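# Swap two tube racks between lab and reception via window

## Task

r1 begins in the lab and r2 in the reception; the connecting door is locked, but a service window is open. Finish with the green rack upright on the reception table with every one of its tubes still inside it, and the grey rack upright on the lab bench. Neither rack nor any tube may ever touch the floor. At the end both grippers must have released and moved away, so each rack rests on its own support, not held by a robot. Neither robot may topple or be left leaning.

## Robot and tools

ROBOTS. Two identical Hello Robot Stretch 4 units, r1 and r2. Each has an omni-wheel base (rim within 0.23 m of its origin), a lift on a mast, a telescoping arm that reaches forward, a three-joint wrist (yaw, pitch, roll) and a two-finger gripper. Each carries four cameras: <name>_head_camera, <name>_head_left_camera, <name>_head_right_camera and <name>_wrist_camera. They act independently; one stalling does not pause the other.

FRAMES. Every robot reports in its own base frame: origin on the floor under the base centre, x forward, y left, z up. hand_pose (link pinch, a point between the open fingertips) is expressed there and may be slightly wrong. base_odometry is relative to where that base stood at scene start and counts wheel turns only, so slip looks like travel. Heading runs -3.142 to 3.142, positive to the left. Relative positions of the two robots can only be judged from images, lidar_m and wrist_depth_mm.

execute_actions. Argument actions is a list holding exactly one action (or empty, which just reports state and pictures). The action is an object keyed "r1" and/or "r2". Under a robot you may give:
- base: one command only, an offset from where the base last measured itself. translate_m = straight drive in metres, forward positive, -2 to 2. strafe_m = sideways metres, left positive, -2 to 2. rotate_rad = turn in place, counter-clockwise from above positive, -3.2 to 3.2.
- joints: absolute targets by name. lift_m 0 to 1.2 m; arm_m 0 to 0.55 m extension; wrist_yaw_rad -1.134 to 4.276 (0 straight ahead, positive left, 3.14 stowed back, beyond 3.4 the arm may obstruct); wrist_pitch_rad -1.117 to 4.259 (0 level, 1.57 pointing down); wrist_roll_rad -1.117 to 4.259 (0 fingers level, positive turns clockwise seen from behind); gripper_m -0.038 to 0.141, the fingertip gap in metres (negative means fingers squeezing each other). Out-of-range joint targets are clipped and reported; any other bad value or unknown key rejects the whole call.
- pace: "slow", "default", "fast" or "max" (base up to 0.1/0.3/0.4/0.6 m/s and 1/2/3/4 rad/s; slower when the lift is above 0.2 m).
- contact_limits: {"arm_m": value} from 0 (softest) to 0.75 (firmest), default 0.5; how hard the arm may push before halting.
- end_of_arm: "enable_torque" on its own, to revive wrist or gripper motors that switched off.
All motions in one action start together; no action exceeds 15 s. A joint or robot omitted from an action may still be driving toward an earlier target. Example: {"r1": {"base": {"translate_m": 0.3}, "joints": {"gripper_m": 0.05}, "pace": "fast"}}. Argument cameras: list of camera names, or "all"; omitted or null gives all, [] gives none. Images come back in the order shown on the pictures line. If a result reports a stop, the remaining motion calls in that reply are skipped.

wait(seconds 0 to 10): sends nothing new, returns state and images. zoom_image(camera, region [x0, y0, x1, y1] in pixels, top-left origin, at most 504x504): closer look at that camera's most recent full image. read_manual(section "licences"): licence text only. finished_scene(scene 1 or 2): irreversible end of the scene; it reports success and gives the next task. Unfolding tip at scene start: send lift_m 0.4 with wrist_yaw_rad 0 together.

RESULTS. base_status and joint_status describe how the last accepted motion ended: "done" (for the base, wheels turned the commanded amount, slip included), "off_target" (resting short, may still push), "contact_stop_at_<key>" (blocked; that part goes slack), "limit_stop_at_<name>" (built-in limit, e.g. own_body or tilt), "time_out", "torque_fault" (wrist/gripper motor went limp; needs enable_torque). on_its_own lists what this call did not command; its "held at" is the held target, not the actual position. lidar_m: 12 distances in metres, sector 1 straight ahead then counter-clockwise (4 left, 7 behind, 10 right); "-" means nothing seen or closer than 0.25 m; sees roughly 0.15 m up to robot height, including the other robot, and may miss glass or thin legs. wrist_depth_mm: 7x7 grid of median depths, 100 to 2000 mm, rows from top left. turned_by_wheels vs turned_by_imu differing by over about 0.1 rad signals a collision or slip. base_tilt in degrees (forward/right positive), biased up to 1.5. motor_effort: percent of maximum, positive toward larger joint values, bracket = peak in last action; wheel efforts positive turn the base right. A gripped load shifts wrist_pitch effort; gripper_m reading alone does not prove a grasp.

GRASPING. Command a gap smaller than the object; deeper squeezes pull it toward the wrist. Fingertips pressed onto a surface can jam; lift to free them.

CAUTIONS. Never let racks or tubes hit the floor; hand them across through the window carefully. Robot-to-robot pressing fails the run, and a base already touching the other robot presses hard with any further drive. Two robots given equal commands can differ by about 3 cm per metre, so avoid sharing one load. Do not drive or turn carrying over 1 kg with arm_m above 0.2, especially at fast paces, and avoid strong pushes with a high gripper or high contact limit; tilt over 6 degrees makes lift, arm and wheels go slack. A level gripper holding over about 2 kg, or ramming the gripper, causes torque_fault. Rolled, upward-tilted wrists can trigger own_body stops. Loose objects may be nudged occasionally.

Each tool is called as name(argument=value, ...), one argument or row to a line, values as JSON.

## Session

execute_actions(
  actions=[
    {"r1":{"base":{"rotate_rad":1.5},"joints":{"lift_m":0.9,"wrist_yaw_rad":0,"wrist_pitch_rad":0.5}},"r2":{"base":{"rotate_rad":1.3},"joints":{"lift_m":0.9,"wrist_yaw_rad":0,"wrist_pitch_rad":0.5}}},
  ],
  cameras=["r1_head_camera","r1_head_left_camera","r1_head_right_camera","r2_head_camera","r2_head_left_camera","r2_head_right_camera"],
)

Scene clock: 3.73 s.
r1.base_odometry: x=+0.000 y=+0.000 heading=+1.500 (m, m, rad; r1's odometry frame)
r1.turned_by_wheels: +1.500 (rad since the last result)
r1.turned_by_imu: +1.486 (rad since the last result)
r1.base_tilt: forward=-0.1 right=-0.1 (deg)
r1.lidar_m: 0.95 1.26 1.24 1.30 1.70 3.29 1.14 0.96 3.44 1.20 1.05 0.95
r1.base_status: done
r1.joint_positions: lift_m=+0.900 arm_m=-0.003 wrist_yaw_rad=+0.000 wrist_pitch_rad=+0.502 wrist_roll_rad=-0.013 gripper_m=+0.057
r1.joint_status: all done
r1.motor_effort: lift_m=+22(23) arm_m=-1(1) wrist_yaw_rad=-3(7) wrist_pitch_rad=-7(7) wrist_roll_rad=+0(0) gripper_m=-4(1) wheel_0=-3(8) wheel_1=-2(9) wheel_2=-1(9) (%)
r1.hand_pose: x=+0.4213 y=-0.0873 z=+0.9391 quat_wxyz=(+0.969, -0.006, +0.248, +0.002) (m; r1's base frame)
r1.wrist_depth_mm: 1060 917 809 723 647 603 569 / 1118 976 866 768 691 647 597 / 1182 1098 946 842 732 683 634 / 1255 1229 1042 904 798 732 676 / 1281 1430 1098 976 842 798 715 / 1336 1366 196 1042 196 842 750 / 1160 1138 1229 - 1042 904 820
r2.base_odometry: x=+0.000 y=+0.000 heading=+1.299 (m, m, rad; r2's odometry frame)
r2.turned_by_wheels: +1.299 (rad since the last result)
r2.turned_by_imu: +1.286 (rad since the last result)
r2.base_tilt: forward=-0.5 right=+0.1 (deg)
r2.lidar_m: 0.90 0.90 0.84 0.85 1.08 1.57 1.35 1.30 3.42 1.64 1.01 0.88
r2.base_status: done
r2.joint_positions: lift_m=+0.900 arm_m=+0.002 wrist_yaw_rad=+0.000 wrist_pitch_rad=+0.502 wrist_roll_rad=+0.014 gripper_m=+0.057
r2.joint_status: all done
r2.motor_effort: lift_m=+22(24) arm_m=+0(0) wrist_yaw_rad=+0(2) wrist_pitch_rad=-3(4) wrist_roll_rad=+0(0) gripper_m=-2(4) wheel_0=-8(17) wheel_1=-6(10) wheel_2=-4(11) (%)
r2.hand_pose: x=+0.4256 y=-0.0874 z=+0.9392 quat_wxyz=(+0.969, +0.007, +0.248, -0.002) (m; r2's base frame)
r2.wrist_depth_mm: 809 759 707 654 615 554 530 / 878 831 759 707 654 591 564 / 946 904 831 759 707 634 597 / 991 991 904 820 759 691 640 / 991 1118 976 917 798 741 691 / 1025 1205 197 976 198 798 750 / 1008 1205 1229 - 960 854 831
pictures: r1_head_camera, r1_head_left_camera, r1_head_right_camera, r2_head_camera, r2_head_left_camera, r2_head_right_camera
Images, in order (width x height): r1_head_camera 420x560, r1_head_left_camera 420x672, r1_head_right_camera 420x672, r2_head_camera 420x560, r2_head_left_camera 420x672, r2_head_right_camera 420x672.

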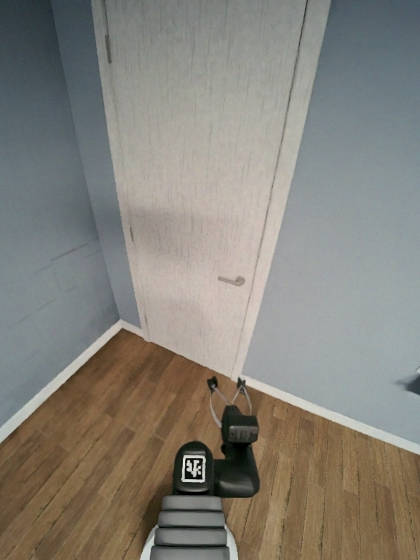

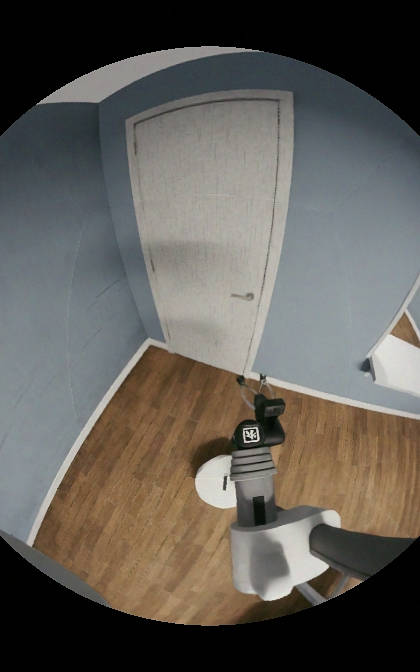

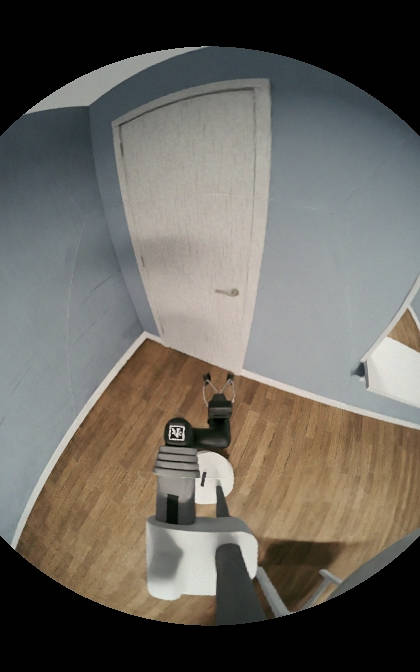

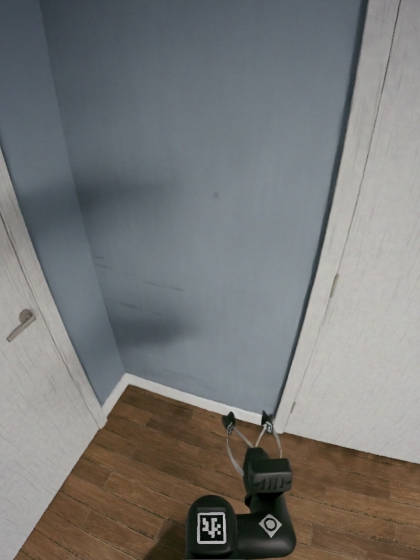

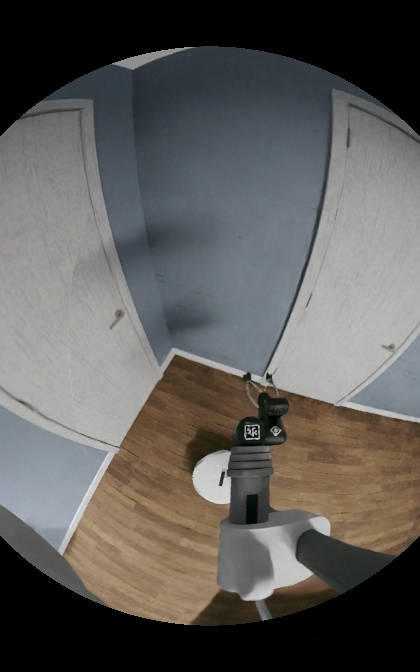

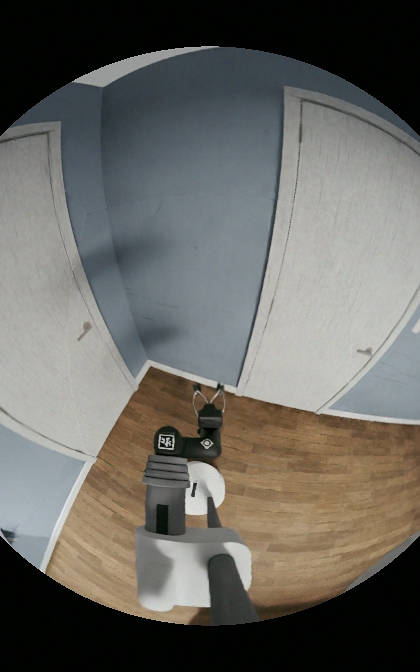

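execute_actions(
  actions=[
    {"r1":{"base":{"rotate_rad":2.8}},"r2":{"base":{"rotate_rad":2.8}}},
  ],
  cameras=["r1_head_camera","r1_head_left_camera","r2_head_camera","r2_head_left_camera"],
)

Scene clock: 7.57 s.
r1.base_odometry: x=+0.000 y=+0.000 heading=-1.984 (m, m, rad; r1's odometry frame)
r1.turned_by_wheels: +2.799 (rad since the last result)
r1.turned_by_imu: +2.774 (rad since the last result)
r1.base_tilt: forward=+0.0 right=+0.0 (deg)
r1.lidar_m: 2.00 0.94 1.01 2.67 1.08 0.98 0.95 1.04 1.30 1.26 1.35 2.09
r1.base_status: done
r1.joint_positions: lift_m=+0.900 arm_m=-0.003 wrist_yaw_rad=+0.000 wrist_pitch_rad=+0.502 wrist_roll_rad=-0.013 gripper_m=+0.057
r1.joint_status: not commanded
r1.motor_effort: lift_m=+20(22) arm_m=-1(1) wrist_yaw_rad=-2(3) wrist_pitch_rad=-8(7) wrist_roll_rad=+0(0) gripper_m=-5(6) wheel_0=-3(10) wheel_1=-2(8) wheel_2=-1(9) (%)
r1.hand_pose: x=+0.4213 y=-0.0874 z=+0.9392 quat_wxyz=(+0.969, -0.006, +0.248, +0.002) (m; r1's base frame)
r1.wrist_depth_mm: - - - - - - - / 1205 1464 - - - - - / 960 - - - - - - / 1983 - - - - - - / 1618 1661 1618 1708 1708 1756 1756 / 1430 1397 196 1430 197 1430 1464 / 1160 1182 1205 - 1229 1205 1229
r2.base_odometry: x=+0.000 y=+0.000 heading=-2.185 (m, m, rad; r2's odometry frame)
r2.turned_by_wheels: +2.799 (rad since the last result)
r2.turned_by_imu: +2.772 (rad since the last result)
r2.base_tilt: forward=-0.5 right=+0.1 (deg)
r2.lidar_m: 3.45 1.28 1.52 3.40 1.26 0.94 0.86 0.95 0.88 0.85 0.88 1.24
r2.base_status: done
r2.joint_positions: lift_m=+0.900 arm_m=+0.002 wrist_yaw_rad=+0.000 wrist_pitch_rad=+0.502 wrist_roll_rad=+0.014 gripper_m=+0.057
r2.joint_status: not commanded
r2.motor_effort: lift_m=+20(21) arm_m=+0(0) wrist_yaw_rad=+0(1) wrist_pitch_rad=-5(5) wrist_roll_rad=+0(1) gripper_m=-2(2) wheel_0=-5(10) wheel_1=-3(12) wheel_2=-1(11) (%)
r2.hand_pose: x=+0.4256 y=-0.0874 z=+0.9393 quat_wxyz=(+0.969, +0.007, +0.248, -0.002) (m; r2's base frame)
r2.wrist_depth_mm: - - - - - 1863 - / 1499 - - - - 1537 1397 / - - - - - 1708 1042 / - - - - - 1708 1182 / 1808 1808 1756 1756 1756 1618 1182 / 1430 1499 196 1499 198 1366 1182 / 1255 1281 1281 - 1281 1205 1160
pictures: r1_head_camera, r1_head_left_camera, r2_head_camera, r2_head_left_camera
Images, in order (width x height): r1_head_camera 420x560, r1_head_left_camera 420x672, r2_head_camera 420x560, r2_head_left_camera 420x672.

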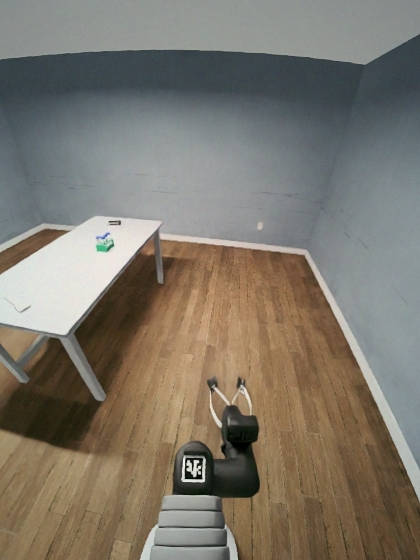

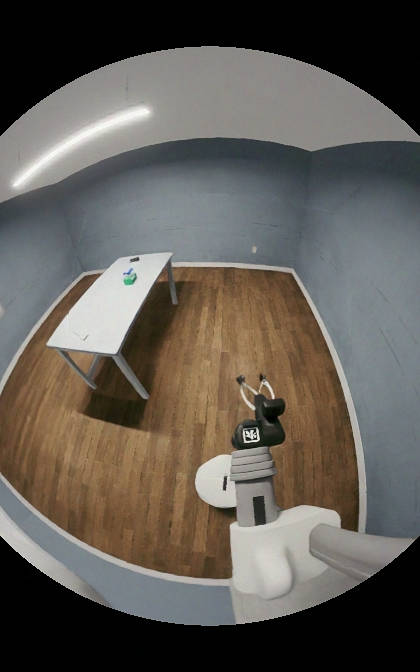

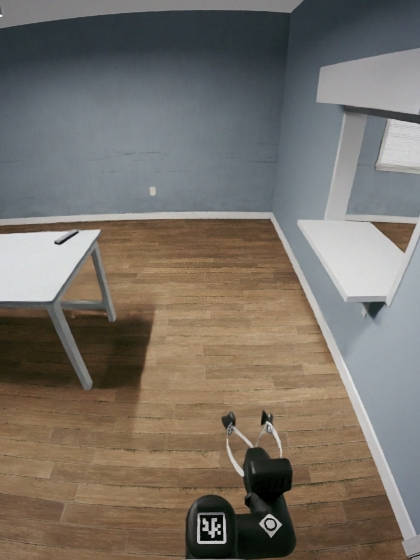

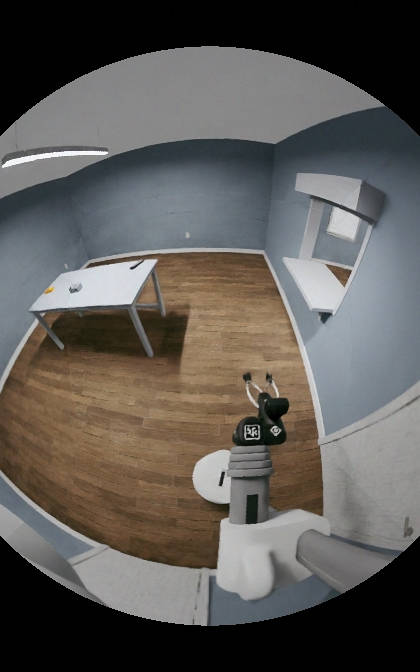

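execute_actions(
  actions=[
    {"r1":{"base":{"rotate_rad":-0.12},"joints":{"lift_m":0.95,"gripper_m":0.141}},"r2":{"base":{"strafe_m":1.5},"joints":{"lift_m":0.95,"gripper_m":0.141}}},
  ],
  cameras=[],
)

execute_actions(
  actions=[
    {"r1":{"base":{"translate_m":1.22}},"r2":{"base":{"translate_m":0.5}}},
  ],
  cameras=[],
)

execute_actions(
  actions=[
    {"r1":{"base":{"rotate_rad":1.58}}},
  ],
  cameras=["r1_head_camera","r1_wrist_camera","r2_head_camera","r2_wrist_camera"],
)

Scene clock: 18.47 s.
r1.base_odometry: x=+0.000 y=+0.000 heading=-2.103 (m, m, rad; r1's odometry frame)
r1.turned_by_wheels: -0.119 (rad since the last result)
r1.turned_by_imu: -0.119 (rad since the last result)
r1.base_tilt: forward=-0.1 right=-0.1 (deg)
r1.lidar_m: 3.28 1.00 0.94 3.43 1.09 1.02 0.96 0.97 1.31 1.27 1.31 1.82
r1.base_status: done
r1.joint_positions: lift_m=+0.950 arm_m=-0.003 wrist_yaw_rad=+0.000 wrist_pitch_rad=+0.502 wrist_roll_rad=-0.013 gripper_m=+0.141
r1.joint_status: all done
r1.motor_effort: lift_m=+22(23) arm_m=-1(0) wrist_yaw_rad=-2(3) wrist_pitch_rad=-8(7) wrist_roll_rad=+0(0) gripper_m=+0(4) wheel_0=+4(6) wheel_1=+3(6) wheel_2=+2(7) (%)
r1.hand_pose: x=+0.4213 y=-0.0874 z=+0.9890 quat_wxyz=(+0.969, -0.006, +0.248, +0.002) (m; r1's base frame)
r1.wrist_depth_mm: - - - - - - 1708 / 1464 - - - - - 1756 / 1255 - - - - - 1756 / - - - - - - 1661 / 1708 1661 1756 1863 1863 1808 1708 / 1430 1366 1366 1366 1397 1430 1499 / 1205 1229 1281 - 1281 1255 1281
r2.base_odometry: x=+1.225 y=-0.865 heading=-2.186 (m, m, rad; r2's odometry frame)
r2.turned_by_wheels: +0.000 (rad since the last result)
r2.turned_by_imu: +0.006 (rad since the last result)
r2.base_tilt: forward=-0.4 right=+0.1 (deg)
r2.lidar_m: 1.05 1.11 1.97 1.90 1.27 0.93 0.90 0.95 1.28 2.35 2.44 1.10
r2.base_status: done
r2.joint_positions: lift_m=+0.950 arm_m=+0.002 wrist_yaw_rad=+0.000 wrist_pitch_rad=+0.502 wrist_roll_rad=+0.014 gripper_m=+0.141
r2.joint_status: all done
r2.motor_effort: lift_m=+20(24) arm_m=+0(0) wrist_yaw_rad=+1(2) wrist_pitch_rad=-5(5) wrist_roll_rad=+0(1) gripper_m=+0(1) wheel_0=-6(12) wheel_1=+3(13) wheel_2=+0(1) (%)
r2.hand_pose: x=+0.4256 y=-0.0874 z=+0.9893 quat_wxyz=(+0.969, +0.007, +0.248, -0.002) (m; r2's base frame)
r2.wrist_depth_mm: - - - - - - - / - - 1576 1537 1499 - - / 1060 1060 1025 1008 1008 991 - / - 1808 1863 1863 1863 - - / 1808 1863 1921 1863 1863 1160 1756 / 1464 1464 1430 1537 1430 1281 1499 / 1308 1308 1366 - 1336 1281 1281
pictures: none
No camera images: the call's "cameras" was empty. Leave "cameras" out to get every camera's image.

Scene clock: 24.00 s.
r1.base_odometry: x=-0.619 y=-1.051 heading=-2.103 (m, m, rad; r1's odometry frame)
r1.turned_by_wheels: +0.000 (rad since the last result)
r1.turned_by_imu: -0.003 (rad since the last result)
r1.base_tilt: forward=+0.0 right=+0.0 (deg)
r1.lidar_m: 2.07 0.98 0.73 0.69 0.72 2.16 2.20 1.83 1.32 1.27 1.30 1.83
r1.base_status: done
r1.joint_positions: lift_m=+0.950 arm_m=-0.003 wrist_yaw_rad=+0.000 wrist_pitch_rad=+0.502 wrist_roll_rad=-0.013 gripper_m=+0.141
r1.joint_status: not commanded
r1.motor_effort: lift_m=+21(22) arm_m=+0(1) wrist_yaw_rad=-2(2) wrist_pitch_rad=-7(8) wrist_roll_rad=+0(0) gripper_m=-1(1) wheel_0=+2(9) wheel_1=+2(8) wheel_2=+1(11) (%)
r1.hand_pose: x=+0.4213 y=-0.0874 z=+0.9891 quat_wxyz=(+0.969, -0.006, +0.248, +0.002) (m; r1's base frame)
r1.wrist_depth_mm: 1618 1661 1661 1661 1708 1661 1618 / 1808 1808 1808 1756 1756 1808 1661 / 1983 1921 1983 1863 1921 1983 1661 / - - - - - - 1661 / 1708 1661 1756 1756 1863 1808 1618 / 1397 1366 1397 1366 1430 1430 1464 / 1229 1229 1281 - 1308 1255 1308
r2.base_odometry: x=+0.937 y=-1.273 heading=-2.185 (m, m, rad; r2's odometry frame)
r2.turned_by_wheels: +0.001 (rad since the last result)
r2.turned_by_imu: -0.002 (rad since the last result)
r2.base_tilt: forward=-0.4 right=+0.1 (deg)
r2.lidar_m: 0.56 0.59 0.82 1.90 1.97 1.45 1.39 1.47 1.99 2.29 0.81 0.60
r2.base_status: done
r2.joint_positions: lift_m=+0.950 arm_m=+0.002 wrist_yaw_rad=+0.000 wrist_pitch_rad=+0.502 wrist_roll_rad=+0.014 gripper_m=+0.141
r2.joint_status: not commanded
r2.motor_effort: lift_m=+20(20) arm_m=+0(0) wrist_yaw_rad=-1(1) wrist_pitch_rad=-4(6) wrist_roll_rad=-1(0) gripper_m=-1(2) wheel_0=+5(6) wheel_1=+5(12) wheel_2=-2(13) (%)
r2.hand_pose: x=+0.4256 y=-0.0874 z=+0.9893 quat_wxyz=(+0.969, +0.007, +0.248, -0.002) (m; r2's base frame)
r2.wrist_depth_mm: - - - - - - - / - - - - - - - / 1098 1060 1025 1008 1008 991 1060 / 788 788 699 741 750 750 741 / 621 621 615 609 603 569 585 / 512 477 480 508 480 480 504 / 1281 1281 1281 - 1281 1281 1281
pictures: none
No camera images: the call's "cameras" was empty. Leave "cameras" out to get every camera's image.

Scene clock: 26.17 s.
r1.base_odometry: x=-0.619 y=-1.051 heading=-0.524 (m, m, rad; r1's odometry frame)
r1.turned_by_wheels: +1.580 (rad since the last result)
r1.turned_by_imu: +1.565 (rad since the last result)
r1.base_tilt: forward=-0.1 right=+0.1 (deg)
r1.lidar_m: 0.69 0.73 2.13 2.19 1.78 1.33 1.27 1.36 1.88 2.06 0.96 0.72
r1.base_status: done
r1.joint_positions: lift_m=+0.950 arm_m=-0.003 wrist_yaw_rad=+0.000 wrist_pitch_rad=+0.502 wrist_roll_rad=-0.013 gripper_m=+0.141
r1.joint_status: not commanded
r1.motor_effort: lift_m=+20(21) arm_m=-1(1) wrist_yaw_rad=-2(2) wrist_pitch_rad=-8(7) wrist_roll_rad=+0(0) gripper_m=-2(3) wheel_0=-4(8) wheel_1=-2(7) wheel_2=+0(8) (%)
r1.hand_pose: x=+0.4213 y=-0.0874 z=+0.9892 quat_wxyz=(+0.969, -0.006, +0.248, +0.002) (m; r1's base frame)
r1.wrist_depth_mm: - - - - - - - / - - - - - - - / - 976 1008 1025 991 1060 1098 / 732 732 741 759 741 778 788 / 627 603 615 621 609 609 615 / 1397 1397 1366 1397 1397 1397 1464 / 1025 1229 1229 - 1308 1255 1255
r2.base_odometry: x=+0.937 y=-1.273 heading=-2.185 (m, m, rad; r2's odometry frame)
r2.turned_by_wheels: +0.000 (rad since the last result)
r2.turned_by_imu: -0.001 (rad since the last result)
r2.base_tilt: forward=-0.6 right=+0.0 (deg)
r2.lidar_m: 0.56 0.58 0.82 1.90 1.98 1.46 1.40 1.47 2.01 2.29 0.81 0.59
r2.base_status: not commanded
r2.joint_positions: lift_m=+0.950 arm_m=+0.002 wrist_yaw_rad=+0.000 wrist_pitch_rad=+0.502 wrist_roll_rad=+0.014 gripper_m=+0.141
r2.joint_status: not commanded
r2.motor_effort: lift_m=+21(20) arm_m=+0(0) wrist_yaw_rad=+1(1) wrist_pitch_rad=-6(4) wrist_roll_rad=-1(0) gripper_m=-2(3) wheel_0=+5(5) wheel_1=+6(6) wheel_2=-2(2) (%)
r2.hand_pose: x=+0.4256 y=-0.0874 z=+0.9893 quat_wxyz=(+0.969, +0.007, +0.248, -0.002) (m; r2's base frame)
r2.wrist_depth_mm: - - - - - - - / - - - - - - - / 1078 1060 1025 1008 991 991 1060 / 788 788 699 741 750 750 741 / 621 621 615 609 603 574 585 / 512 473 477 508 484 480 504 / 1308 1281 1308 - 1308 1281 1281
pictures: r1_head_camera, r1_wrist_camera, r2_head_camera, r2_wrist_camera
camera_calibration (this result's frames):
r1_wrist_camera: T_world_to_cam=[[0.0217925, -0.999456, 0.0247407, -0.117646], [-0.51212, -0.032413, -0.858302, 1.10581], [0.858638, 0.00603437, -0.512547, 0.372033], [0, 0, 0, 1]] pos_world=[0.24943, -0.0839843, 1.14272]
r2_wrist_camera: T_world_to_cam=[[-0.06687, -0.997121, -0.0357531, -0.024759], [-0.501286, 0.0645572, -0.86287, 1.11988], [0.862694, -0.0397775, -0.50416, 0.361251], [0, 0, 0, 1]] pos_world=[0.248073, -0.0826141, 1.14755]
Images, in order (width x height): r1_head_camera 420x560, r1_wrist_camera 616x392, r2_head_camera 420x560, r2_wrist_camera 616x392.

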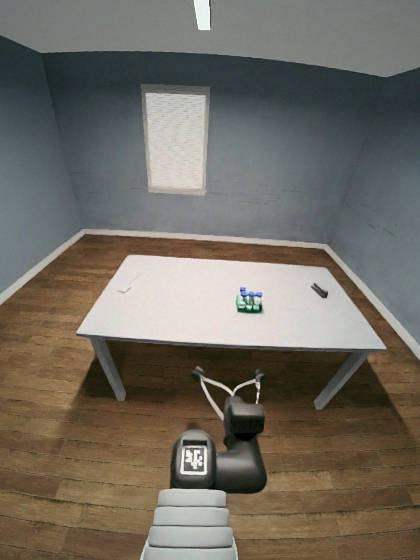

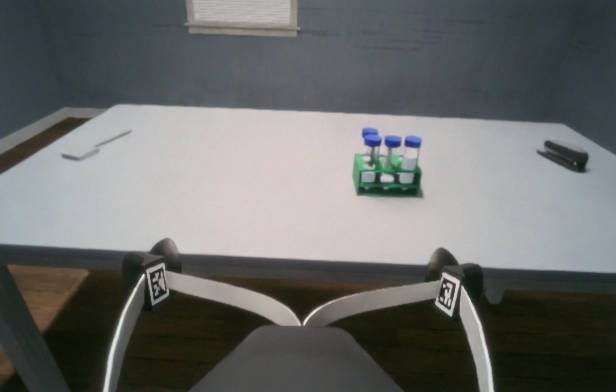

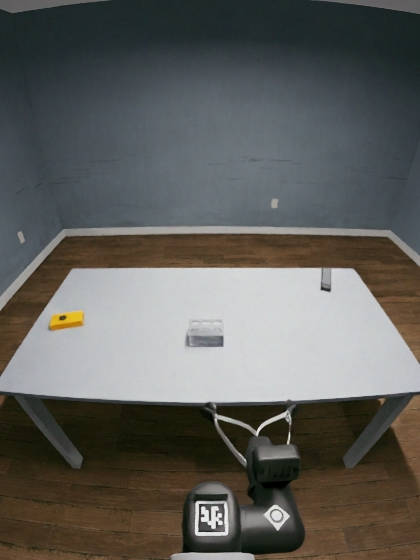

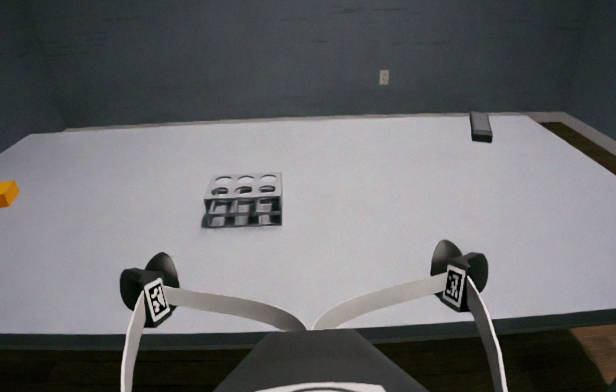

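execute_actions(
  actions=[
    {"r1":{"base":{"strafe_m":-0.17},"joints":{"wrist_pitch_rad":0.3}},"r2":{"base":{"strafe_m":0.10},"joints":{"wrist_pitch_rad":0.3}}},
  ],
  cameras=[],
)

execute_actions(
  actions=[
    {"r1":{"base":{"translate_m":0.13},"joints":{"lift_m":0.725,"arm_m":0.2}},"r2":{"joints":{"lift_m":0.725,"arm_m":0.26}}},
  ],
  cameras=["r1_wrist_camera","r2_wrist_camera"],
)

Scene clock: 31.47 s.
r1.base_odometry: x=-0.704 y=-1.198 heading=-0.523 (m, m, rad; r1's odometry frame)
r1.turned_by_wheels: +0.000 (rad since the last result)
r1.turned_by_imu: +0.000 (rad since the last result)
r1.base_tilt: forward=-0.1 right=+0.0 (deg)
r1.lidar_m: 0.67 0.72 1.02 2.32 1.77 1.31 1.26 1.33 1.89 1.88 0.94 0.72
r1.base_status: done
r1.joint_positions: lift_m=+0.950 arm_m=-0.003 wrist_yaw_rad=+0.000 wrist_pitch_rad=+0.303 wrist_roll_rad=-0.013 gripper_m=+0.141
r1.joint_status: all done
r1.motor_effort: lift_m=+20(20) arm_m=-1(1) wrist_yaw_rad=-2(2) wrist_pitch_rad=-9(12) wrist_roll_rad=+0(0) gripper_m=-1(1) wheel_0=+2(10) wheel_1=+0(10) wheel_2=+1(2) (%)
r1.hand_pose: x=+0.4438 y=-0.0874 z=+1.0420 quat_wxyz=(+0.989, -0.006, +0.151, +0.001) (m; r1's base frame)
r1.wrist_depth_mm: - - - - - - - / - - - - - - - / - - - - - - - / 1255 1205 1182 1229 1255 - - / 798 768 831 778 878 878 946 / 615 574 580 591 603 603 676 / 1366 1366 597 - 574 564 580
r2.base_odometry: x=+1.019 y=-1.331 heading=-2.185 (m, m, rad; r2's odometry frame)
r2.turned_by_wheels: +0.000 (rad since the last result)
r2.turned_by_imu: -0.001 (rad since the last result)
r2.base_tilt: forward=-0.5 right=+0.1 (deg)
r2.lidar_m: 0.56 0.60 0.81 1.79 1.87 1.45 1.40 1.47 2.02 2.37 0.81 0.59
r2.base_status: done
r2.joint_positions: lift_m=+0.950 arm_m=+0.002 wrist_yaw_rad=+0.000 wrist_pitch_rad=+0.303 wrist_roll_rad=+0.014 gripper_m=+0.141
r2.joint_status: all done
r2.motor_effort: lift_m=+21(20) arm_m=+0(1) wrist_yaw_rad=+0(1) wrist_pitch_rad=-7(9) wrist_roll_rad=-1(1) gripper_m=-2(0) wheel_0=-4(12) wheel_1=+4(15) wheel_2=+0(1) (%)
r2.hand_pose: x=+0.4480 y=-0.0874 z=+1.0421 quat_wxyz=(+0.989, +0.007, +0.151, -0.001) (m; r2's base frame)
r2.wrist_depth_mm: - - - - - - - / - - - - - - - / - - - - - - - / - - - - - 1160 - / 891 891 891 866 866 788 809 / 676 615 621 654 609 591 634 / 554 544 564 - 549 521 521
pictures: none
No camera images: the call's "cameras" was empty. Leave "cameras" out to get every camera's image.

Scene clock: 33.47 s.
r1.base_odometry: x=-0.591 y=-1.263 heading=-0.523 (m, m, rad; r1's odometry frame)
r1.turned_by_wheels: +0.000 (rad since the last result)
r1.turned_by_imu: +0.000 (rad since the last result)
r1.base_tilt: forward=-0.2 right=-0.1 (deg)
r1.lidar_m: 0.57 0.58 0.86 2.36 1.98 1.45 1.39 1.49 1.97 1.90 0.80 0.58
r1.base_status: done
r1.joint_positions: lift_m=+0.725 arm_m=+0.199 wrist_yaw_rad=+0.000 wrist_pitch_rad=+0.302 wrist_roll_rad=-0.013 gripper_m=+0.141
r1.joint_status: all done
r1.motor_effort: lift_m=+13(19) arm_m=+4(0) wrist_yaw_rad=-3(1) wrist_pitch_rad=-9(10) wrist_roll_rad=+0(0) gripper_m=-2(2) wheel_0=+3(8) wheel_1=+1(8) wheel_2=+1(9) (%)
r1.hand_pose: x=+0.6456 y=-0.0874 z=+0.8177 quat_wxyz=(+0.989, -0.006, +0.151, +0.001) (m; r1's base frame)
r1.wrist_depth_mm: - - - - - - - / - - - - - - - / 831 866 - 404 - - - / 488 504 477 368 504 564 580 / 347 332 357 364 370 379 382 / 267 249 256 256 259 264 290 / 217 220 232 - 238 222 232
r2.base_odometry: x=+1.019 y=-1.331 heading=-2.185 (m, m, rad; r2's odometry frame)
r2.turned_by_wheels: +0.000 (rad since the last result)
r2.turned_by_imu: -0.001 (rad since the last result)
r2.base_tilt: forward=-0.5 right=+0.1 (deg)
r2.lidar_m: 0.55 0.58 0.80 1.80 1.88 1.46 1.39 1.48 2.01 2.37 0.80 0.59
r2.base_status: not commanded
r2.joint_positions: lift_m=+0.725 arm_m=+0.259 wrist_yaw_rad=+0.000 wrist_pitch_rad=+0.302 wrist_roll_rad=+0.014 gripper_m=+0.141
r2.joint_status: all done
r2.motor_effort: lift_m=+16(16) arm_m=+8(9) wrist_yaw_rad=+0(0) wrist_pitch_rad=-5(8) wrist_roll_rad=-2(1) gripper_m=-2(2) wheel_0=-4(4) wheel_1=+4(3) wheel_2=+0(0) (%)
r2.hand_pose: x=+0.7049 y=-0.0874 z=+0.8176 quat_wxyz=(+0.989, +0.007, +0.151, -0.001) (m; r2's base frame)
r2.wrist_depth_mm: - - - - - - - / - - - - - - - / - - - - - 854 842 / 569 559 539 375 512 504 496 / 387 379 357 340 355 336 349 / 290 264 265 286 258 255 271 / 236 233 241 - 236 223 223
pictures: r1_wrist_camera, r2_wrist_camera
camera_calibration (this result's frames):
r1_wrist_camera: T_world_to_cam=[[0.0165806, -0.999454, 0.0285671, -0.118018], [-0.33155, -0.0324503, -0.942879, 1.02608], [0.943292, 0.00616207, -0.331907, -0.110807], [0, 0, 0, 1]] pos_world=[0.446678, -0.0839743, 0.934068]
r2_wrist_camera: T_world_to_cam=[[-0.0583247, -0.997128, -0.048309, -0.00794349], [-0.320149, 0.064518, -0.945168, 1.05135], [0.94557, -0.0396605, -0.322993, -0.172814], [0, 0, 0, 1]] pos_world=[0.499533, -0.0826055, 0.937499]
Images, in order (width x height): r1_wrist_camera 616x392, r2_wrist_camera 616x392.

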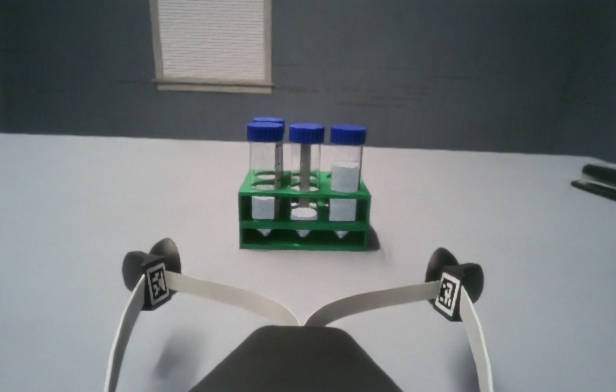

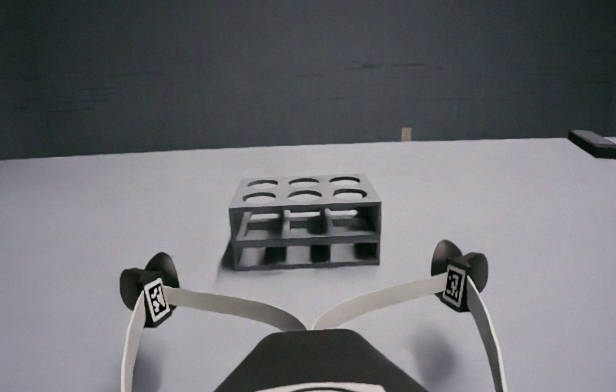

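execute_actions(
  actions=[
    {"r1":{"joints":{"lift_m":0.697,"arm_m":0.37},"pace":"slow"},"r2":{"joints":{"lift_m":0.697,"arm_m":0.385},"pace":"slow"}},
  ],
  cameras=["r1_wrist_camera","r2_wrist_camera"],
)

Scene clock: 37.43 s.
r1.base_odometry: x=-0.591 y=-1.263 heading=-0.523 (m, m, rad; r1's odometry frame)
r1.turned_by_wheels: +0.000 (rad since the last result)
r1.turned_by_imu: +0.000 (rad since the last result)
r1.base_tilt: forward=-0.1 right=+0.0 (deg)
r1.lidar_m: 0.56 0.59 0.82 2.36 1.95 1.44 1.40 1.48 1.97 1.89 0.79 0.58
r1.base_status: not commanded
r1.joint_positions: lift_m=+0.697 arm_m=+0.369 wrist_yaw_rad=+0.000 wrist_pitch_rad=+0.302 wrist_roll_rad=-0.013 gripper_m=+0.141
r1.joint_status: all done
r1.motor_effort: lift_m=+13(13) arm_m=+5(7) wrist_yaw_rad=-2(2) wrist_pitch_rad=-8(7) wrist_roll_rad=+0(0) gripper_m=-3(0) wheel_0=+3(3) wheel_1=+1(1) wheel_2=+1(1) (%)
r1.hand_pose: x=+0.8155 y=-0.0874 z=+0.7897 quat_wxyz=(+0.989, -0.006, +0.151, +0.001) (m; r1's base frame)
r1.wrist_depth_mm: - - - - - - - / - - - - - - - / 699 - 569 224 192 - - / 410 415 394 255 202 466 484 / 289 278 200 211 197 319 320 / 224 208 203 194 202 220 241 / 181 184 194 - 198 186 193
r2.base_odometry: x=+1.019 y=-1.331 heading=-2.185 (m, m, rad; r2's odometry frame)
r2.turned_by_wheels: +0.000 (rad since the last result)
r2.turned_by_imu: -0.001 (rad since the last result)
r2.base_tilt: forward=-0.5 right=+0.1 (deg)
r2.lidar_m: 0.57 0.59 0.81 1.78 1.87 1.46 1.40 1.47 2.02 2.36 0.82 0.60
r2.base_status: not commanded
r2.joint_positions: lift_m=+0.697 arm_m=+0.384 wrist_yaw_rad=+0.000 wrist_pitch_rad=+0.302 wrist_roll_rad=+0.014 gripper_m=+0.141
r2.joint_status: all done
r2.motor_effort: lift_m=+15(19) arm_m=+8(9) wrist_yaw_rad=+1(0) wrist_pitch_rad=-5(7) wrist_roll_rad=-1(0) gripper_m=-2(1) wheel_0=-4(4) wheel_1=+3(3) wheel_2=+0(0) (%)
r2.hand_pose: x=+0.8299 y=-0.0874 z=+0.7896 quat_wxyz=(+0.989, +0.007, +0.151, -0.001) (m; r2's base frame)
r2.wrist_depth_mm: - - - - - - - / - - - - - - - / - - - - - 715 699 / 477 459 418 267 394 421 413 / 322 319 238 240 216 281 293 / 242 220 210 204 213 213 225 / 198 195 202 - 197 187 190
pictures: r1_wrist_camera, r2_wrist_camera
camera_calibration (this result's frames):
r1_wrist_camera: T_world_to_cam=[[0.0165106, -0.999456, 0.0285671, -0.119999], [-0.331553, -0.0324271, -0.942879, 1.05605], [0.943292, 0.00609601, -0.331907, -0.280379], [0, 0, 0, 1]] pos_world=[0.616597, -0.0839797, 0.906097]
r2_wrist_camera: T_world_to_cam=[[-0.0584447, -0.997121, -0.0483092, -0.00193835], [-0.320141, 0.0645567, -0.945168, 1.06492], [0.945565, -0.0397743, -0.322993, -0.30003], [0, 0, 0, 1]] pos_world=[0.624509, -0.0826139, 0.909527]
Images, in order (width x height): r1_wrist_camera 616x392, r2_wrist_camera 616x392.

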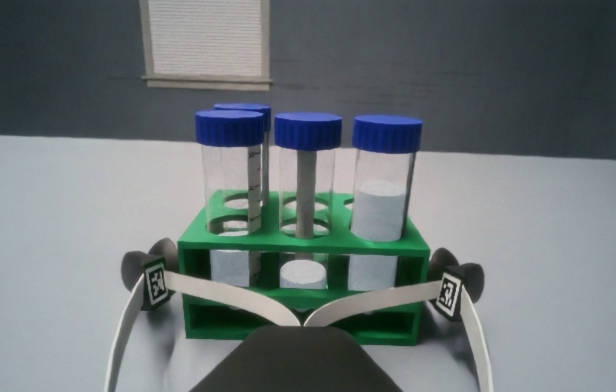

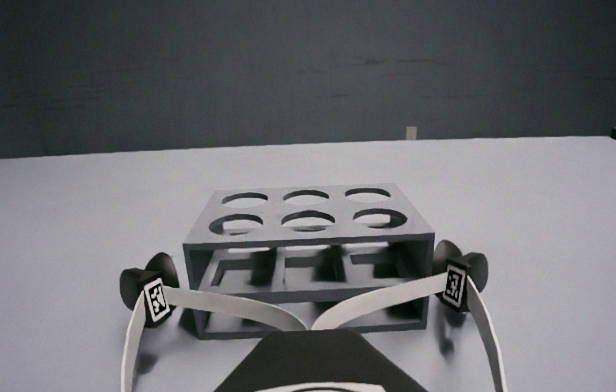

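execute_actions(
  actions=[
    {"r1":{"joints":{"arm_m":0.39},"pace":"slow"},"r2":{"joints":{"arm_m":0.405},"pace":"slow"}},
  ],
  cameras=[],
)

execute_actions(
  actions=[
    {"r1":{"joints":{"gripper_m":0.07}},"r2":{"joints":{"gripper_m":0.065}}},
  ],
  cameras=[],
)

execute_actions(
  actions=[
    {"r1":{"joints":{"lift_m":0.8},"pace":"slow"},"r2":{"joints":{"lift_m":0.8},"pace":"slow"}},
  ],
  cameras=[],
)

execute_actions(
  actions=[
    {"r1":{"joints":{"arm_m":0.1,"lift_m":1.05},"pace":"slow"},"r2":{"joints":{"arm_m":0.1,"lift_m":1.05},"pace":"slow"}},
  ],
  cameras=[],
)

execute_actions(
  actions=[
    {"r1":{"base":{"rotate_rad":1.58},"pace":"slow"},"r2":{"base":{"rotate_rad":-1.58},"pace":"slow"}},
  ],
)

Scene clock: 41.13 s.
r1.base_odometry: x=-0.591 y=-1.263 heading=-0.523 (m, m, rad; r1's odometry frame)
r1.turned_by_wheels: +0.000 (rad since the last result)
r1.turned_by_imu: +0.000 (rad since the last result)
r1.base_tilt: forward=-0.1 right=+0.0 (deg)
r1.lidar_m: 0.56 0.58 0.85 2.37 1.94 1.46 1.40 1.48 1.97 1.89 0.79 0.58
r1.base_status: not commanded
r1.joint_positions: lift_m=+0.697 arm_m=+0.389 wrist_yaw_rad=+0.000 wrist_pitch_rad=+0.302 wrist_roll_rad=-0.013 gripper_m=+0.141
r1.joint_status: all done
r1.motor_effort: lift_m=+13(13) arm_m=+5(3) wrist_yaw_rad=-2(2) wrist_pitch_rad=-8(8) wrist_roll_rad=+0(0) gripper_m=-1(1) wheel_0=+4(4) wheel_1=+1(1) wheel_2=+1(1) (%)
r1.hand_pose: x=+0.8355 y=-0.0874 z=+0.7897 quat_wxyz=(+0.989, -0.006, +0.151, +0.001) (m; r1's base frame)
r1.wrist_depth_mm: - - - - - - - / - - - - - - - / 699 - 574 221 191 - - / 404 418 394 256 202 462 477 / 289 276 201 211 197 315 322 / 224 208 204 193 202 220 242 / 181 183 193 - 198 186 194
r2.base_odometry: x=+1.019 y=-1.331 heading=-2.185 (m, m, rad; r2's odometry frame)
r2.turned_by_wheels: +0.000 (rad since the last result)
r2.turned_by_imu: -0.001 (rad since the last result)
r2.base_tilt: forward=-0.5 right=+0.1 (deg)
r2.lidar_m: 0.56 0.57 0.82 1.79 1.87 1.44 1.41 1.46 2.03 2.36 0.80 0.59
r2.base_status: not commanded
r2.joint_positions: lift_m=+0.697 arm_m=+0.404 wrist_yaw_rad=+0.000 wrist_pitch_rad=+0.302 wrist_roll_rad=+0.014 gripper_m=+0.141
r2.joint_status: all done
r2.motor_effort: lift_m=+15(16) arm_m=+8(8) wrist_yaw_rad=+1(2) wrist_pitch_rad=-5(7) wrist_roll_rad=-1(1) gripper_m=-2(1) wheel_0=-4(4) wheel_1=+4(3) wheel_2=+0(0) (%)
r2.hand_pose: x=+0.8499 y=-0.0874 z=+0.7896 quat_wxyz=(+0.989, +0.007, +0.151, -0.001) (m; r2's base frame)
r2.wrist_depth_mm: - - - - - - - / - - - - - - - / - - - - - - 707 / 473 462 418 259 397 421 415 / 320 319 216 229 226 296 293 / 242 221 211 196 208 212 226 / 198 195 202 - 197 186 190
pictures: none
No camera images: the call's "cameras" was empty. Leave "cameras" out to get every camera's image.

Scene clock: 42.93 s.
r1.base_odometry: x=-0.591 y=-1.263 heading=-0.523 (m, m, rad; r1's odometry frame)
r1.turned_by_wheels: +0.000 (rad since the last result)
r1.turned_by_imu: +0.000 (rad since the last result)
r1.base_tilt: forward=-0.1 right=+0.0 (deg)
r1.lidar_m: 0.57 0.56 0.84 2.35 1.96 1.46 1.39 1.48 1.97 1.89 0.81 0.59
r1.base_status: not commanded
r1.joint_positions: lift_m=+0.697 arm_m=+0.389 wrist_yaw_rad=+0.000 wrist_pitch_rad=+0.305 wrist_roll_rad=-0.013 gripper_m=+0.071
r1.joint_status: all done
r1.motor_effort: lift_m=+13(14) arm_m=+4(5) wrist_yaw_rad=-2(2) wrist_pitch_rad=-16(17) wrist_roll_rad=+0(0) gripper_m=-31(33) wheel_0=+3(4) wheel_1=+1(1) wheel_2=+1(1) (%)
r1.hand_pose: x=+0.8353 y=-0.0874 z=+0.7889 quat_wxyz=(+0.988, -0.006, +0.152, +0.001) (m; r1's base frame)
r1.wrist_depth_mm: - - - - - - - / - - - - - - - / 676 - 171 580 173 - - / 404 410 236 242 188 452 466 / 283 287 185 200 182 310 315 / 220 181 182 185 187 178 237 / 176 181 185 - 188 189 190
r2.base_odometry: x=+1.019 y=-1.331 heading=-2.185 (m, m, rad; r2's odometry frame)
r2.turned_by_wheels: +0.000 (rad since the last result)
r2.turned_by_imu: -0.001 (rad since the last result)
r2.base_tilt: forward=-0.5 right=+0.1 (deg)
r2.lidar_m: 0.57 0.57 0.81 1.79 1.88 1.45 1.40 1.47 2.03 2.36 0.82 0.58
r2.base_status: not commanded
r2.joint_positions: lift_m=+0.697 arm_m=+0.404 wrist_yaw_rad=+0.000 wrist_pitch_rad=+0.303 wrist_roll_rad=+0.014 gripper_m=+0.065
r2.joint_status: all done
r2.motor_effort: lift_m=+16(15) arm_m=+9(8) wrist_yaw_rad=+3(1) wrist_pitch_rad=-9(11) wrist_roll_rad=-1(1) gripper_m=-21(20) wheel_0=-4(4) wheel_1=+3(4) wheel_2=+0(0) (%)
r2.hand_pose: x=+0.8498 y=-0.0874 z=+0.7893 quat_wxyz=(+0.988, +0.007, +0.151, -0.001) (m; r2's base frame)
r2.wrist_depth_mm: - - - - - - - / - - - - - - - / - - - - - 707 691 / 469 459 413 244 392 415 407 / 319 315 212 211 203 291 290 / 240 176 181 187 184 180 224 / 191 193 185 - 189 188 -
pictures: none
No camera images: the call's "cameras" was empty. Leave "cameras" out to get every camera's image.

Scene clock: 44.67 s.
r1.base_odometry: x=-0.591 y=-1.263 heading=-0.523 (m, m, rad; r1's odometry frame)
r1.turned_by_wheels: +0.000 (rad since the last result)
r1.turned_by_imu: +0.000 (rad since the last result)
r1.base_tilt: forward=-0.1 right=+0.0 (deg)
r1.lidar_m: 0.55 0.59 0.83 2.36 1.96 1.44 1.39 1.48 1.96 1.90 0.79 0.60
r1.base_status: not commanded
r1.joint_positions: lift_m=+0.800 arm_m=+0.389 wrist_yaw_rad=+0.000 wrist_pitch_rad=+0.305 wrist_roll_rad=-0.013 gripper_m=+0.071
r1.joint_status: all done
r1.motor_effort: lift_m=+23(23) arm_m=+4(4) wrist_yaw_rad=-2(2) wrist_pitch_rad=-16(16) wrist_roll_rad=+0(0) gripper_m=-29(31) wheel_0=+3(3) wheel_1=+1(1) wheel_2=+1(1) (%)
r1.hand_pose: x=+0.8353 y=-0.0874 z=+0.8911 quat_wxyz=(+0.988, -0.006, +0.152, +0.001) (m; r1's base frame)
r1.wrist_depth_mm: - - - - - - - / - - - - - - - / - - 171 213 173 - - / 683 707 236 242 187 - - / 484 492 184 201 182 535 539 / 379 181 182 185 186 179 410 / 303 310 301 - 301 325 327
r2.base_odometry: x=+1.019 y=-1.331 heading=-2.185 (m, m, rad; r2's odometry frame)
r2.turned_by_wheels: +0.000 (rad since the last result)
r2.turned_by_imu: -0.001 (rad since the last result)
r2.base_tilt: forward=-0.4 right=+0.1 (deg)
r2.lidar_m: 0.56 0.59 0.80 1.79 1.87 1.44 1.39 1.46 2.00 2.38 0.82 0.58
r2.base_status: not commanded
r2.joint_positions: lift_m=+0.800 arm_m=+0.404 wrist_yaw_rad=+0.000 wrist_pitch_rad=+0.303 wrist_roll_rad=+0.014 gripper_m=+0.065
r2.joint_status: all done
r2.motor_effort: lift_m=+22(21) arm_m=+8(8) wrist_yaw_rad=+1(2) wrist_pitch_rad=-8(9) wrist_roll_rad=-1(1) gripper_m=-21(19) wheel_0=-4(4) wheel_1=+3(3) wheel_2=+0(0) (%)
r2.hand_pose: x=+0.8498 y=-0.0874 z=+0.8917 quat_wxyz=(+0.988, +0.007, +0.151, -0.001) (m; r2's base frame)
r2.wrist_depth_mm: - - - - - - - / - - - - - - - / - - - - - - - / - - 715 244 676 715 707 / 549 544 213 211 202 504 500 / 415 176 181 187 185 180 384 / 330 332 195 - 317 325 317
pictures: none
No camera images: the call's "cameras" was empty. Leave "cameras" out to get every camera's image.

Scene clock: 49.00 s.
r1.base_odometry: x=-0.591 y=-1.263 heading=-0.523 (m, m, rad; r1's odometry frame)
r1.turned_by_wheels: +0.000 (rad since the last result)
r1.turned_by_imu: -0.001 (rad since the last result)
r1.base_tilt: forward=-0.1 right=+0.0 (deg)
r1.lidar_m: 0.50 0.58 0.86 2.37 1.97 1.44 1.40 1.48 1.98 1.90 0.79 0.56
r1.base_status: not commanded
r1.joint_positions: lift_m=+1.050 arm_m=+0.101 wrist_yaw_rad=+0.000 wrist_pitch_rad=+0.305 wrist_roll_rad=-0.013 gripper_m=+0.071
r1.joint_status: all done
r1.motor_effort: lift_m=+23(23) arm_m=-4(3) wrist_yaw_rad=-2(2) wrist_pitch_rad=-16(16) wrist_roll_rad=+0(0) gripper_m=-30(32) wheel_0=+4(3) wheel_1=+1(1) wheel_2=+1(1) (%)
r1.hand_pose: x=+0.5469 y=-0.0874 z=+1.1411 quat_wxyz=(+0.988, -0.006, +0.152, +0.001) (m; r1's base frame)
r1.wrist_depth_mm: - - - - - - - / - - - - - - - / - - 171 213 173 - - / - - 236 243 187 - - / 976 1008 185 201 182 - - / 768 181 183 186 187 178 820 / 615 627 615 - 615 661 668
r2.base_odometry: x=+1.019 y=-1.331 heading=-2.185 (m, m, rad; r2's odometry frame)
r2.turned_by_wheels: +0.000 (rad since the last result)
r2.turned_by_imu: -0.001 (rad since the last result)
r2.base_tilt: forward=-0.5 right=+0.1 (deg)
r2.lidar_m: 0.53 0.59 0.80 1.79 1.88 1.46 1.40 1.48 2.03 2.36 0.82 0.59
r2.base_status: not commanded
r2.joint_positions: lift_m=+1.050 arm_m=+0.101 wrist_yaw_rad=+0.000 wrist_pitch_rad=+0.304 wrist_roll_rad=+0.014 gripper_m=+0.065
r2.joint_status: all done
r2.motor_effort: lift_m=+22(18) arm_m=-8(9) wrist_yaw_rad=+2(1) wrist_pitch_rad=-8(10) wrist_roll_rad=+0(1) gripper_m=-20(20) wheel_0=-4(4) wheel_1=+3(3) wheel_2=+0(0) (%)
r2.hand_pose: x=+0.5476 y=-0.0874 z=+1.1417 quat_wxyz=(+0.988, +0.007, +0.151, -0.001) (m; r2's base frame)
r2.wrist_depth_mm: - - - - - - - / - - - - - - - / - - - - - - - / - - - 244 - - - / - - 213 211 203 1042 1008 / 842 176 181 186 185 180 788 / 676 676 195 - 640 661 634
pictures: none
No camera images: the call's "cameras" was empty. Leave "cameras" out to get every camera's image.

Scene clock: 51.87 s.
r1.base_odometry: x=-0.591 y=-1.263 heading=+1.057 (m, m, rad; r1's odometry frame)
r1.turned_by_wheels: +1.579 (rad since the last result)
r1.turned_by_imu: +1.565 (rad since the last result)
r1.base_tilt: forward=+0.0 right=+0.1 (deg)
r1.lidar_m: 0.49 1.92 1.41 1.38 1.48 1.94 1.88 0.78 0.58 0.55 0.59 0.55
r1.base_status: done
r1.joint_positions: lift_m=+1.050 arm_m=+0.101 wrist_yaw_rad=+0.000 wrist_pitch_rad=+0.305 wrist_roll_rad=-0.013 gripper_m=+0.071
r1.joint_status: not commanded
r1.motor_effort: lift_m=+23(23) arm_m=-5(4) wrist_yaw_rad=-3(1) wrist_pitch_rad=-17(16) wrist_roll_rad=+0(0) gripper_m=-33(33) wheel_0=-4(7) wheel_1=-3(6) wheel_2=-1(6) (%)
r1.hand_pose: x=+0.5469 y=-0.0873 z=+1.1411 quat_wxyz=(+0.988, -0.006, +0.152, +0.001) (m; r1's base frame)
r1.wrist_depth_mm: 1863 1808 1863 1808 1756 - 1863 / 1921 1983 1921 1921 1863 - - / 1983 - 172 171 172 - - / 1921 - - 241 186 - - / 1921 - 184 200 181 - - / 1863 181 183 185 187 178 - / 1537 1618 1576 - 1537 1708 1708
r2.base_odometry: x=+1.019 y=-1.331 heading=+2.520 (m, m, rad; r2's odometry frame)
r2.turned_by_wheels: -1.579 (rad since the last result)
r2.turned_by_imu: -1.565 (rad since the last result)
r2.base_tilt: forward=-0.4 right=+0.1 (deg)
r2.lidar_m: 0.53 0.82 0.59 0.55 0.58 0.83 1.80 1.87 1.46 1.40 1.46 1.97
r2.base_status: done
r2.joint_positions: lift_m=+1.050 arm_m=+0.101 wrist_yaw_rad=+0.000 wrist_pitch_rad=+0.304 wrist_roll_rad=+0.014 gripper_m=+0.065
r2.joint_status: not commanded
r2.motor_effort: lift_m=+22(22) arm_m=-8(8) wrist_yaw_rad=+2(0) wrist_pitch_rad=-12(10) wrist_roll_rad=-1(1) gripper_m=-20(21) wheel_0=+8(12) wheel_1=+5(7) wheel_2=+4(8) (%)
r2.hand_pose: x=+0.5476 y=-0.0875 z=+1.1417 quat_wxyz=(+0.988, +0.007, +0.151, -0.001) (m; r2's base frame)
r2.wrist_depth_mm: - - 1983 1983 1983 - 1863 / - - - - - - 1921 / - - - - - - 1921 / - - - 244 - - 1983 / - - 213 211 203 - - / - 176 181 187 184 180 1863 / 1708 1708 194 - 1661 1708 1618
pictures: r1_head_camera, r1_head_left_camera, r1_head_right_camera, r1_wrist_camera, r2_head_camera, r2_head_left_camera, r2_head_right_camera, r2_wrist_camera
camera_calibration (this result's frames):
r1_wrist_camera: T_world_to_cam=[[0.0167867, -0.999452, 0.0285123, -0.125636], [-0.334375, -0.032486, -0.94188, 1.29868], [0.942291, 0.00627729, -0.334737, 0.0934324], [0, 0, 0, 1]] pos_world=[0.348313, -0.0839652, 1.25805]
r2_wrist_camera: T_world_to_cam=[[-0.0586483, -0.997113, -0.0482246, -0.00145037], [-0.321423, 0.0645966, -0.94473, 1.30753], [0.945118, -0.0399063, -0.324284, 0.0823077], [0, 0, 0, 1]] pos_world=[0.342394, -0.0826234, 1.26188]
Images, in order (width x height): r1_head_camera 420x560, r1_head_left_camera 420x672, r1_head_right_camera 420x672, r1_wrist_camera 616x392, r2_head_camera 420x560, r2_head_left_camera 420x672, r2_head_right_camera 420x672, r2_wrist_camera 616x392.

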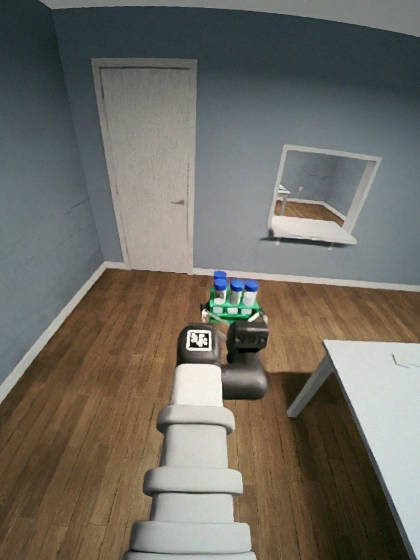

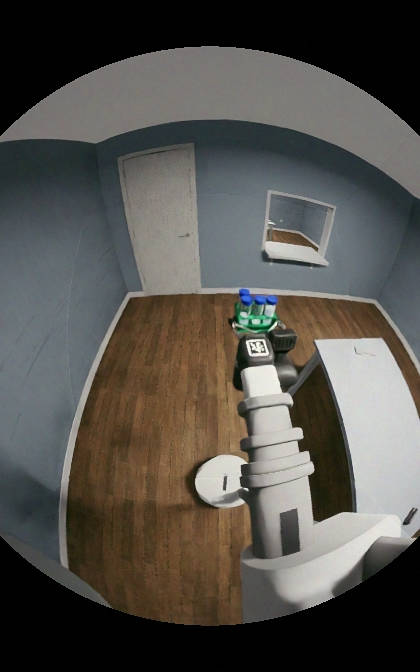

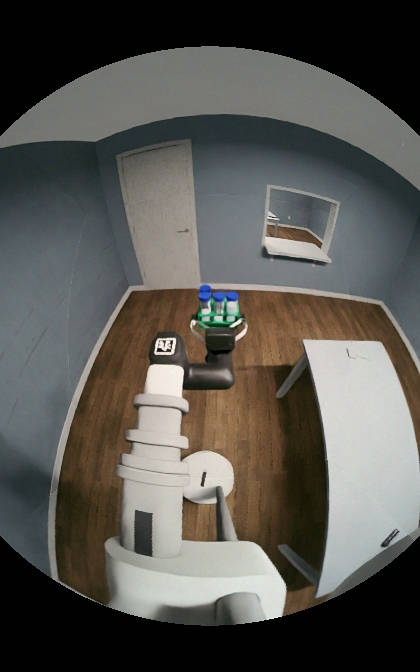

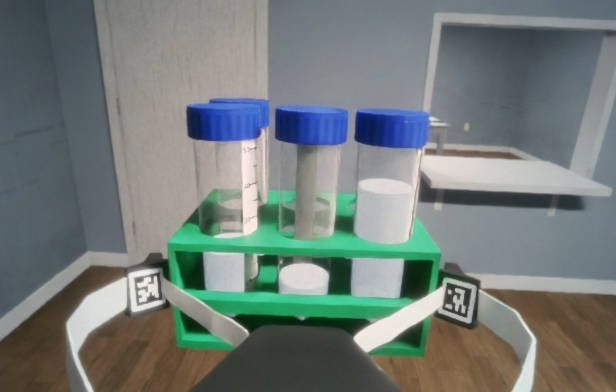

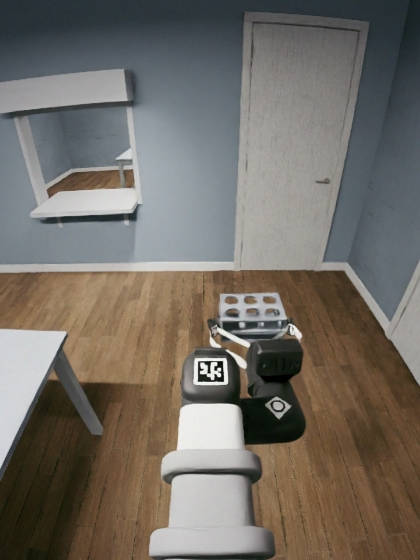

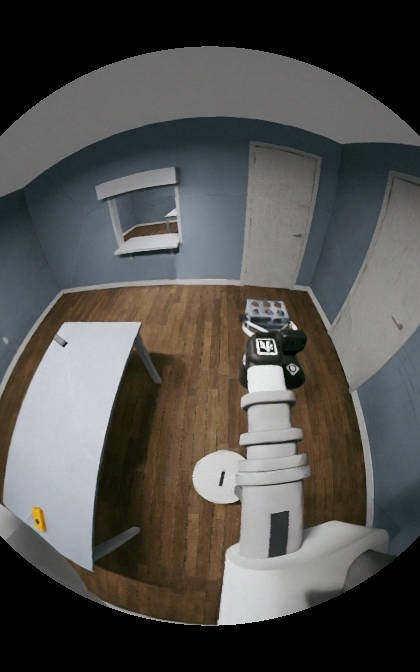

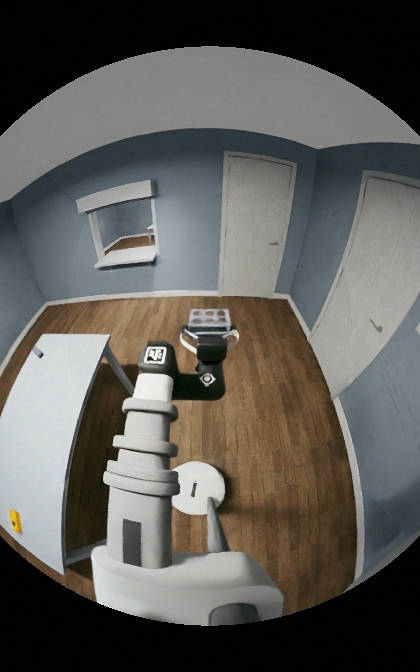

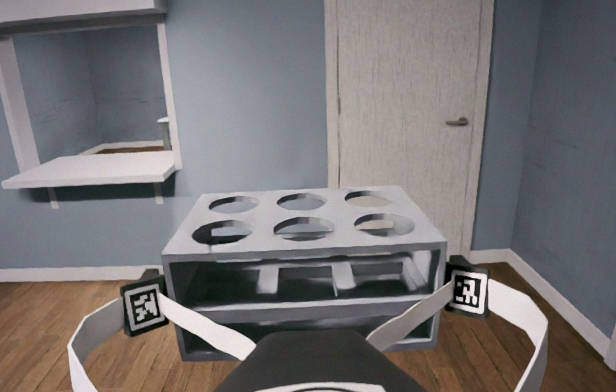

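execute_actions(
  actions=[
    {"r1":{"base":{"translate_m":1.1}},"r2":{"base":{"translate_m":1.3}}},
  ],
  cameras=["r1_head_camera","r2_head_camera"],
)

Scene clock: 60.10 s.
r1.base_odometry: x=-0.051 y=-0.305 heading=+1.057 (m, m, rad; r1's odometry frame)
r1.turned_by_wheels: +0.000 (rad since the last result)
r1.turned_by_imu: -0.003 (rad since the last result)
r1.base_tilt: forward=-0.1 right=+0.0 (deg)
r1.lidar_m: 0.50 1.25 1.40 1.34 1.43 2.02 3.01 0.85 0.71 3.36 1.45 0.56
r1.base_status: done
r1.joint_positions: lift_m=+1.050 arm_m=+0.101 wrist_yaw_rad=+0.000 wrist_pitch_rad=+0.305 wrist_roll_rad=-0.013 gripper_m=+0.071
r1.joint_status: not commanded
r1.motor_effort: lift_m=+22(23) arm_m=-4(5) wrist_yaw_rad=-2(3) wrist_pitch_rad=-17(16) wrist_roll_rad=+0(0) gripper_m=-30(33) wheel_0=+4(8) wheel_1=+2(6) wheel_2=+0(10) (%)
r1.hand_pose: x=+0.5468 y=-0.0874 z=+1.1411 quat_wxyz=(+0.988, -0.006, +0.152, +0.001) (m; r1's base frame)
r1.wrist_depth_mm: 854 866 866 842 842 820 820 / 904 904 891 891 878 878 854 / 960 946 170 213 172 917 - / 991 960 976 241 186 960 - / 1078 1042 185 200 182 991 1098 / 1098 181 182 185 186 179 960 / 1229 1160 1160 - 1118 1160 1118
r2.base_odometry: x=-0.038 y=-0.574 heading=+2.520 (m, m, rad; r2's odometry frame)
r2.turned_by_wheels: +0.001 (rad since the last result)
r2.turned_by_imu: -0.004 (rad since the last result)
r2.base_tilt: forward=-0.5 right=+0.1 (deg)
r2.lidar_m: 0.53 1.13 1.34 3.31 0.72 0.84 3.14 2.03 1.41 1.38 1.45 1.21
r2.base_status: done
r2.joint_positions: lift_m=+1.050 arm_m=+0.101 wrist_yaw_rad=+0.000 wrist_pitch_rad=+0.304 wrist_roll_rad=+0.014 gripper_m=+0.065
r2.joint_status: not commanded
r2.motor_effort: lift_m=+22(22) arm_m=-8(8) wrist_yaw_rad=+2(1) wrist_pitch_rad=-10(10) wrist_roll_rad=+0(0) gripper_m=-21(20) wheel_0=+6(10) wheel_1=+4(9) wheel_2=+0(11) (%)
r2.hand_pose: x=+0.5476 y=-0.0874 z=+1.1417 quat_wxyz=(+0.988, +0.007, +0.151, -0.001) (m; r2's base frame)
r2.wrist_depth_mm: 768 778 788 788 788 788 798 / 809 820 831 831 820 820 809 / 854 854 866 878 866 866 866 / 891 904 891 244 878 917 917 / 946 946 212 211 203 946 960 / 991 176 181 187 184 180 1025 / 1042 1060 194 - 1042 1098 1098
pictures: r1_head_camera, r2_head_camera
Images, in order (width x height): r1_head_camera 420x560, r2_head_camera 420x560.

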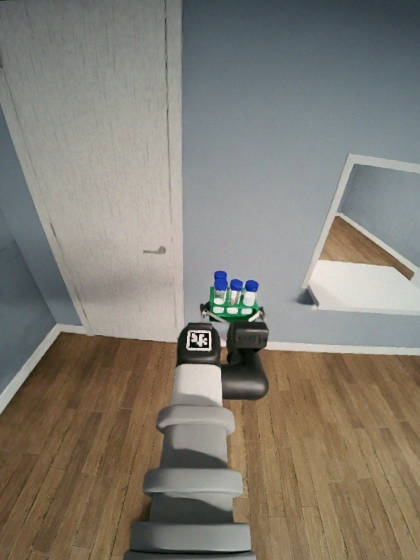

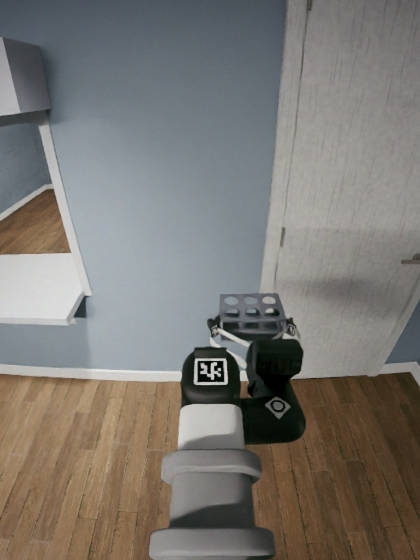

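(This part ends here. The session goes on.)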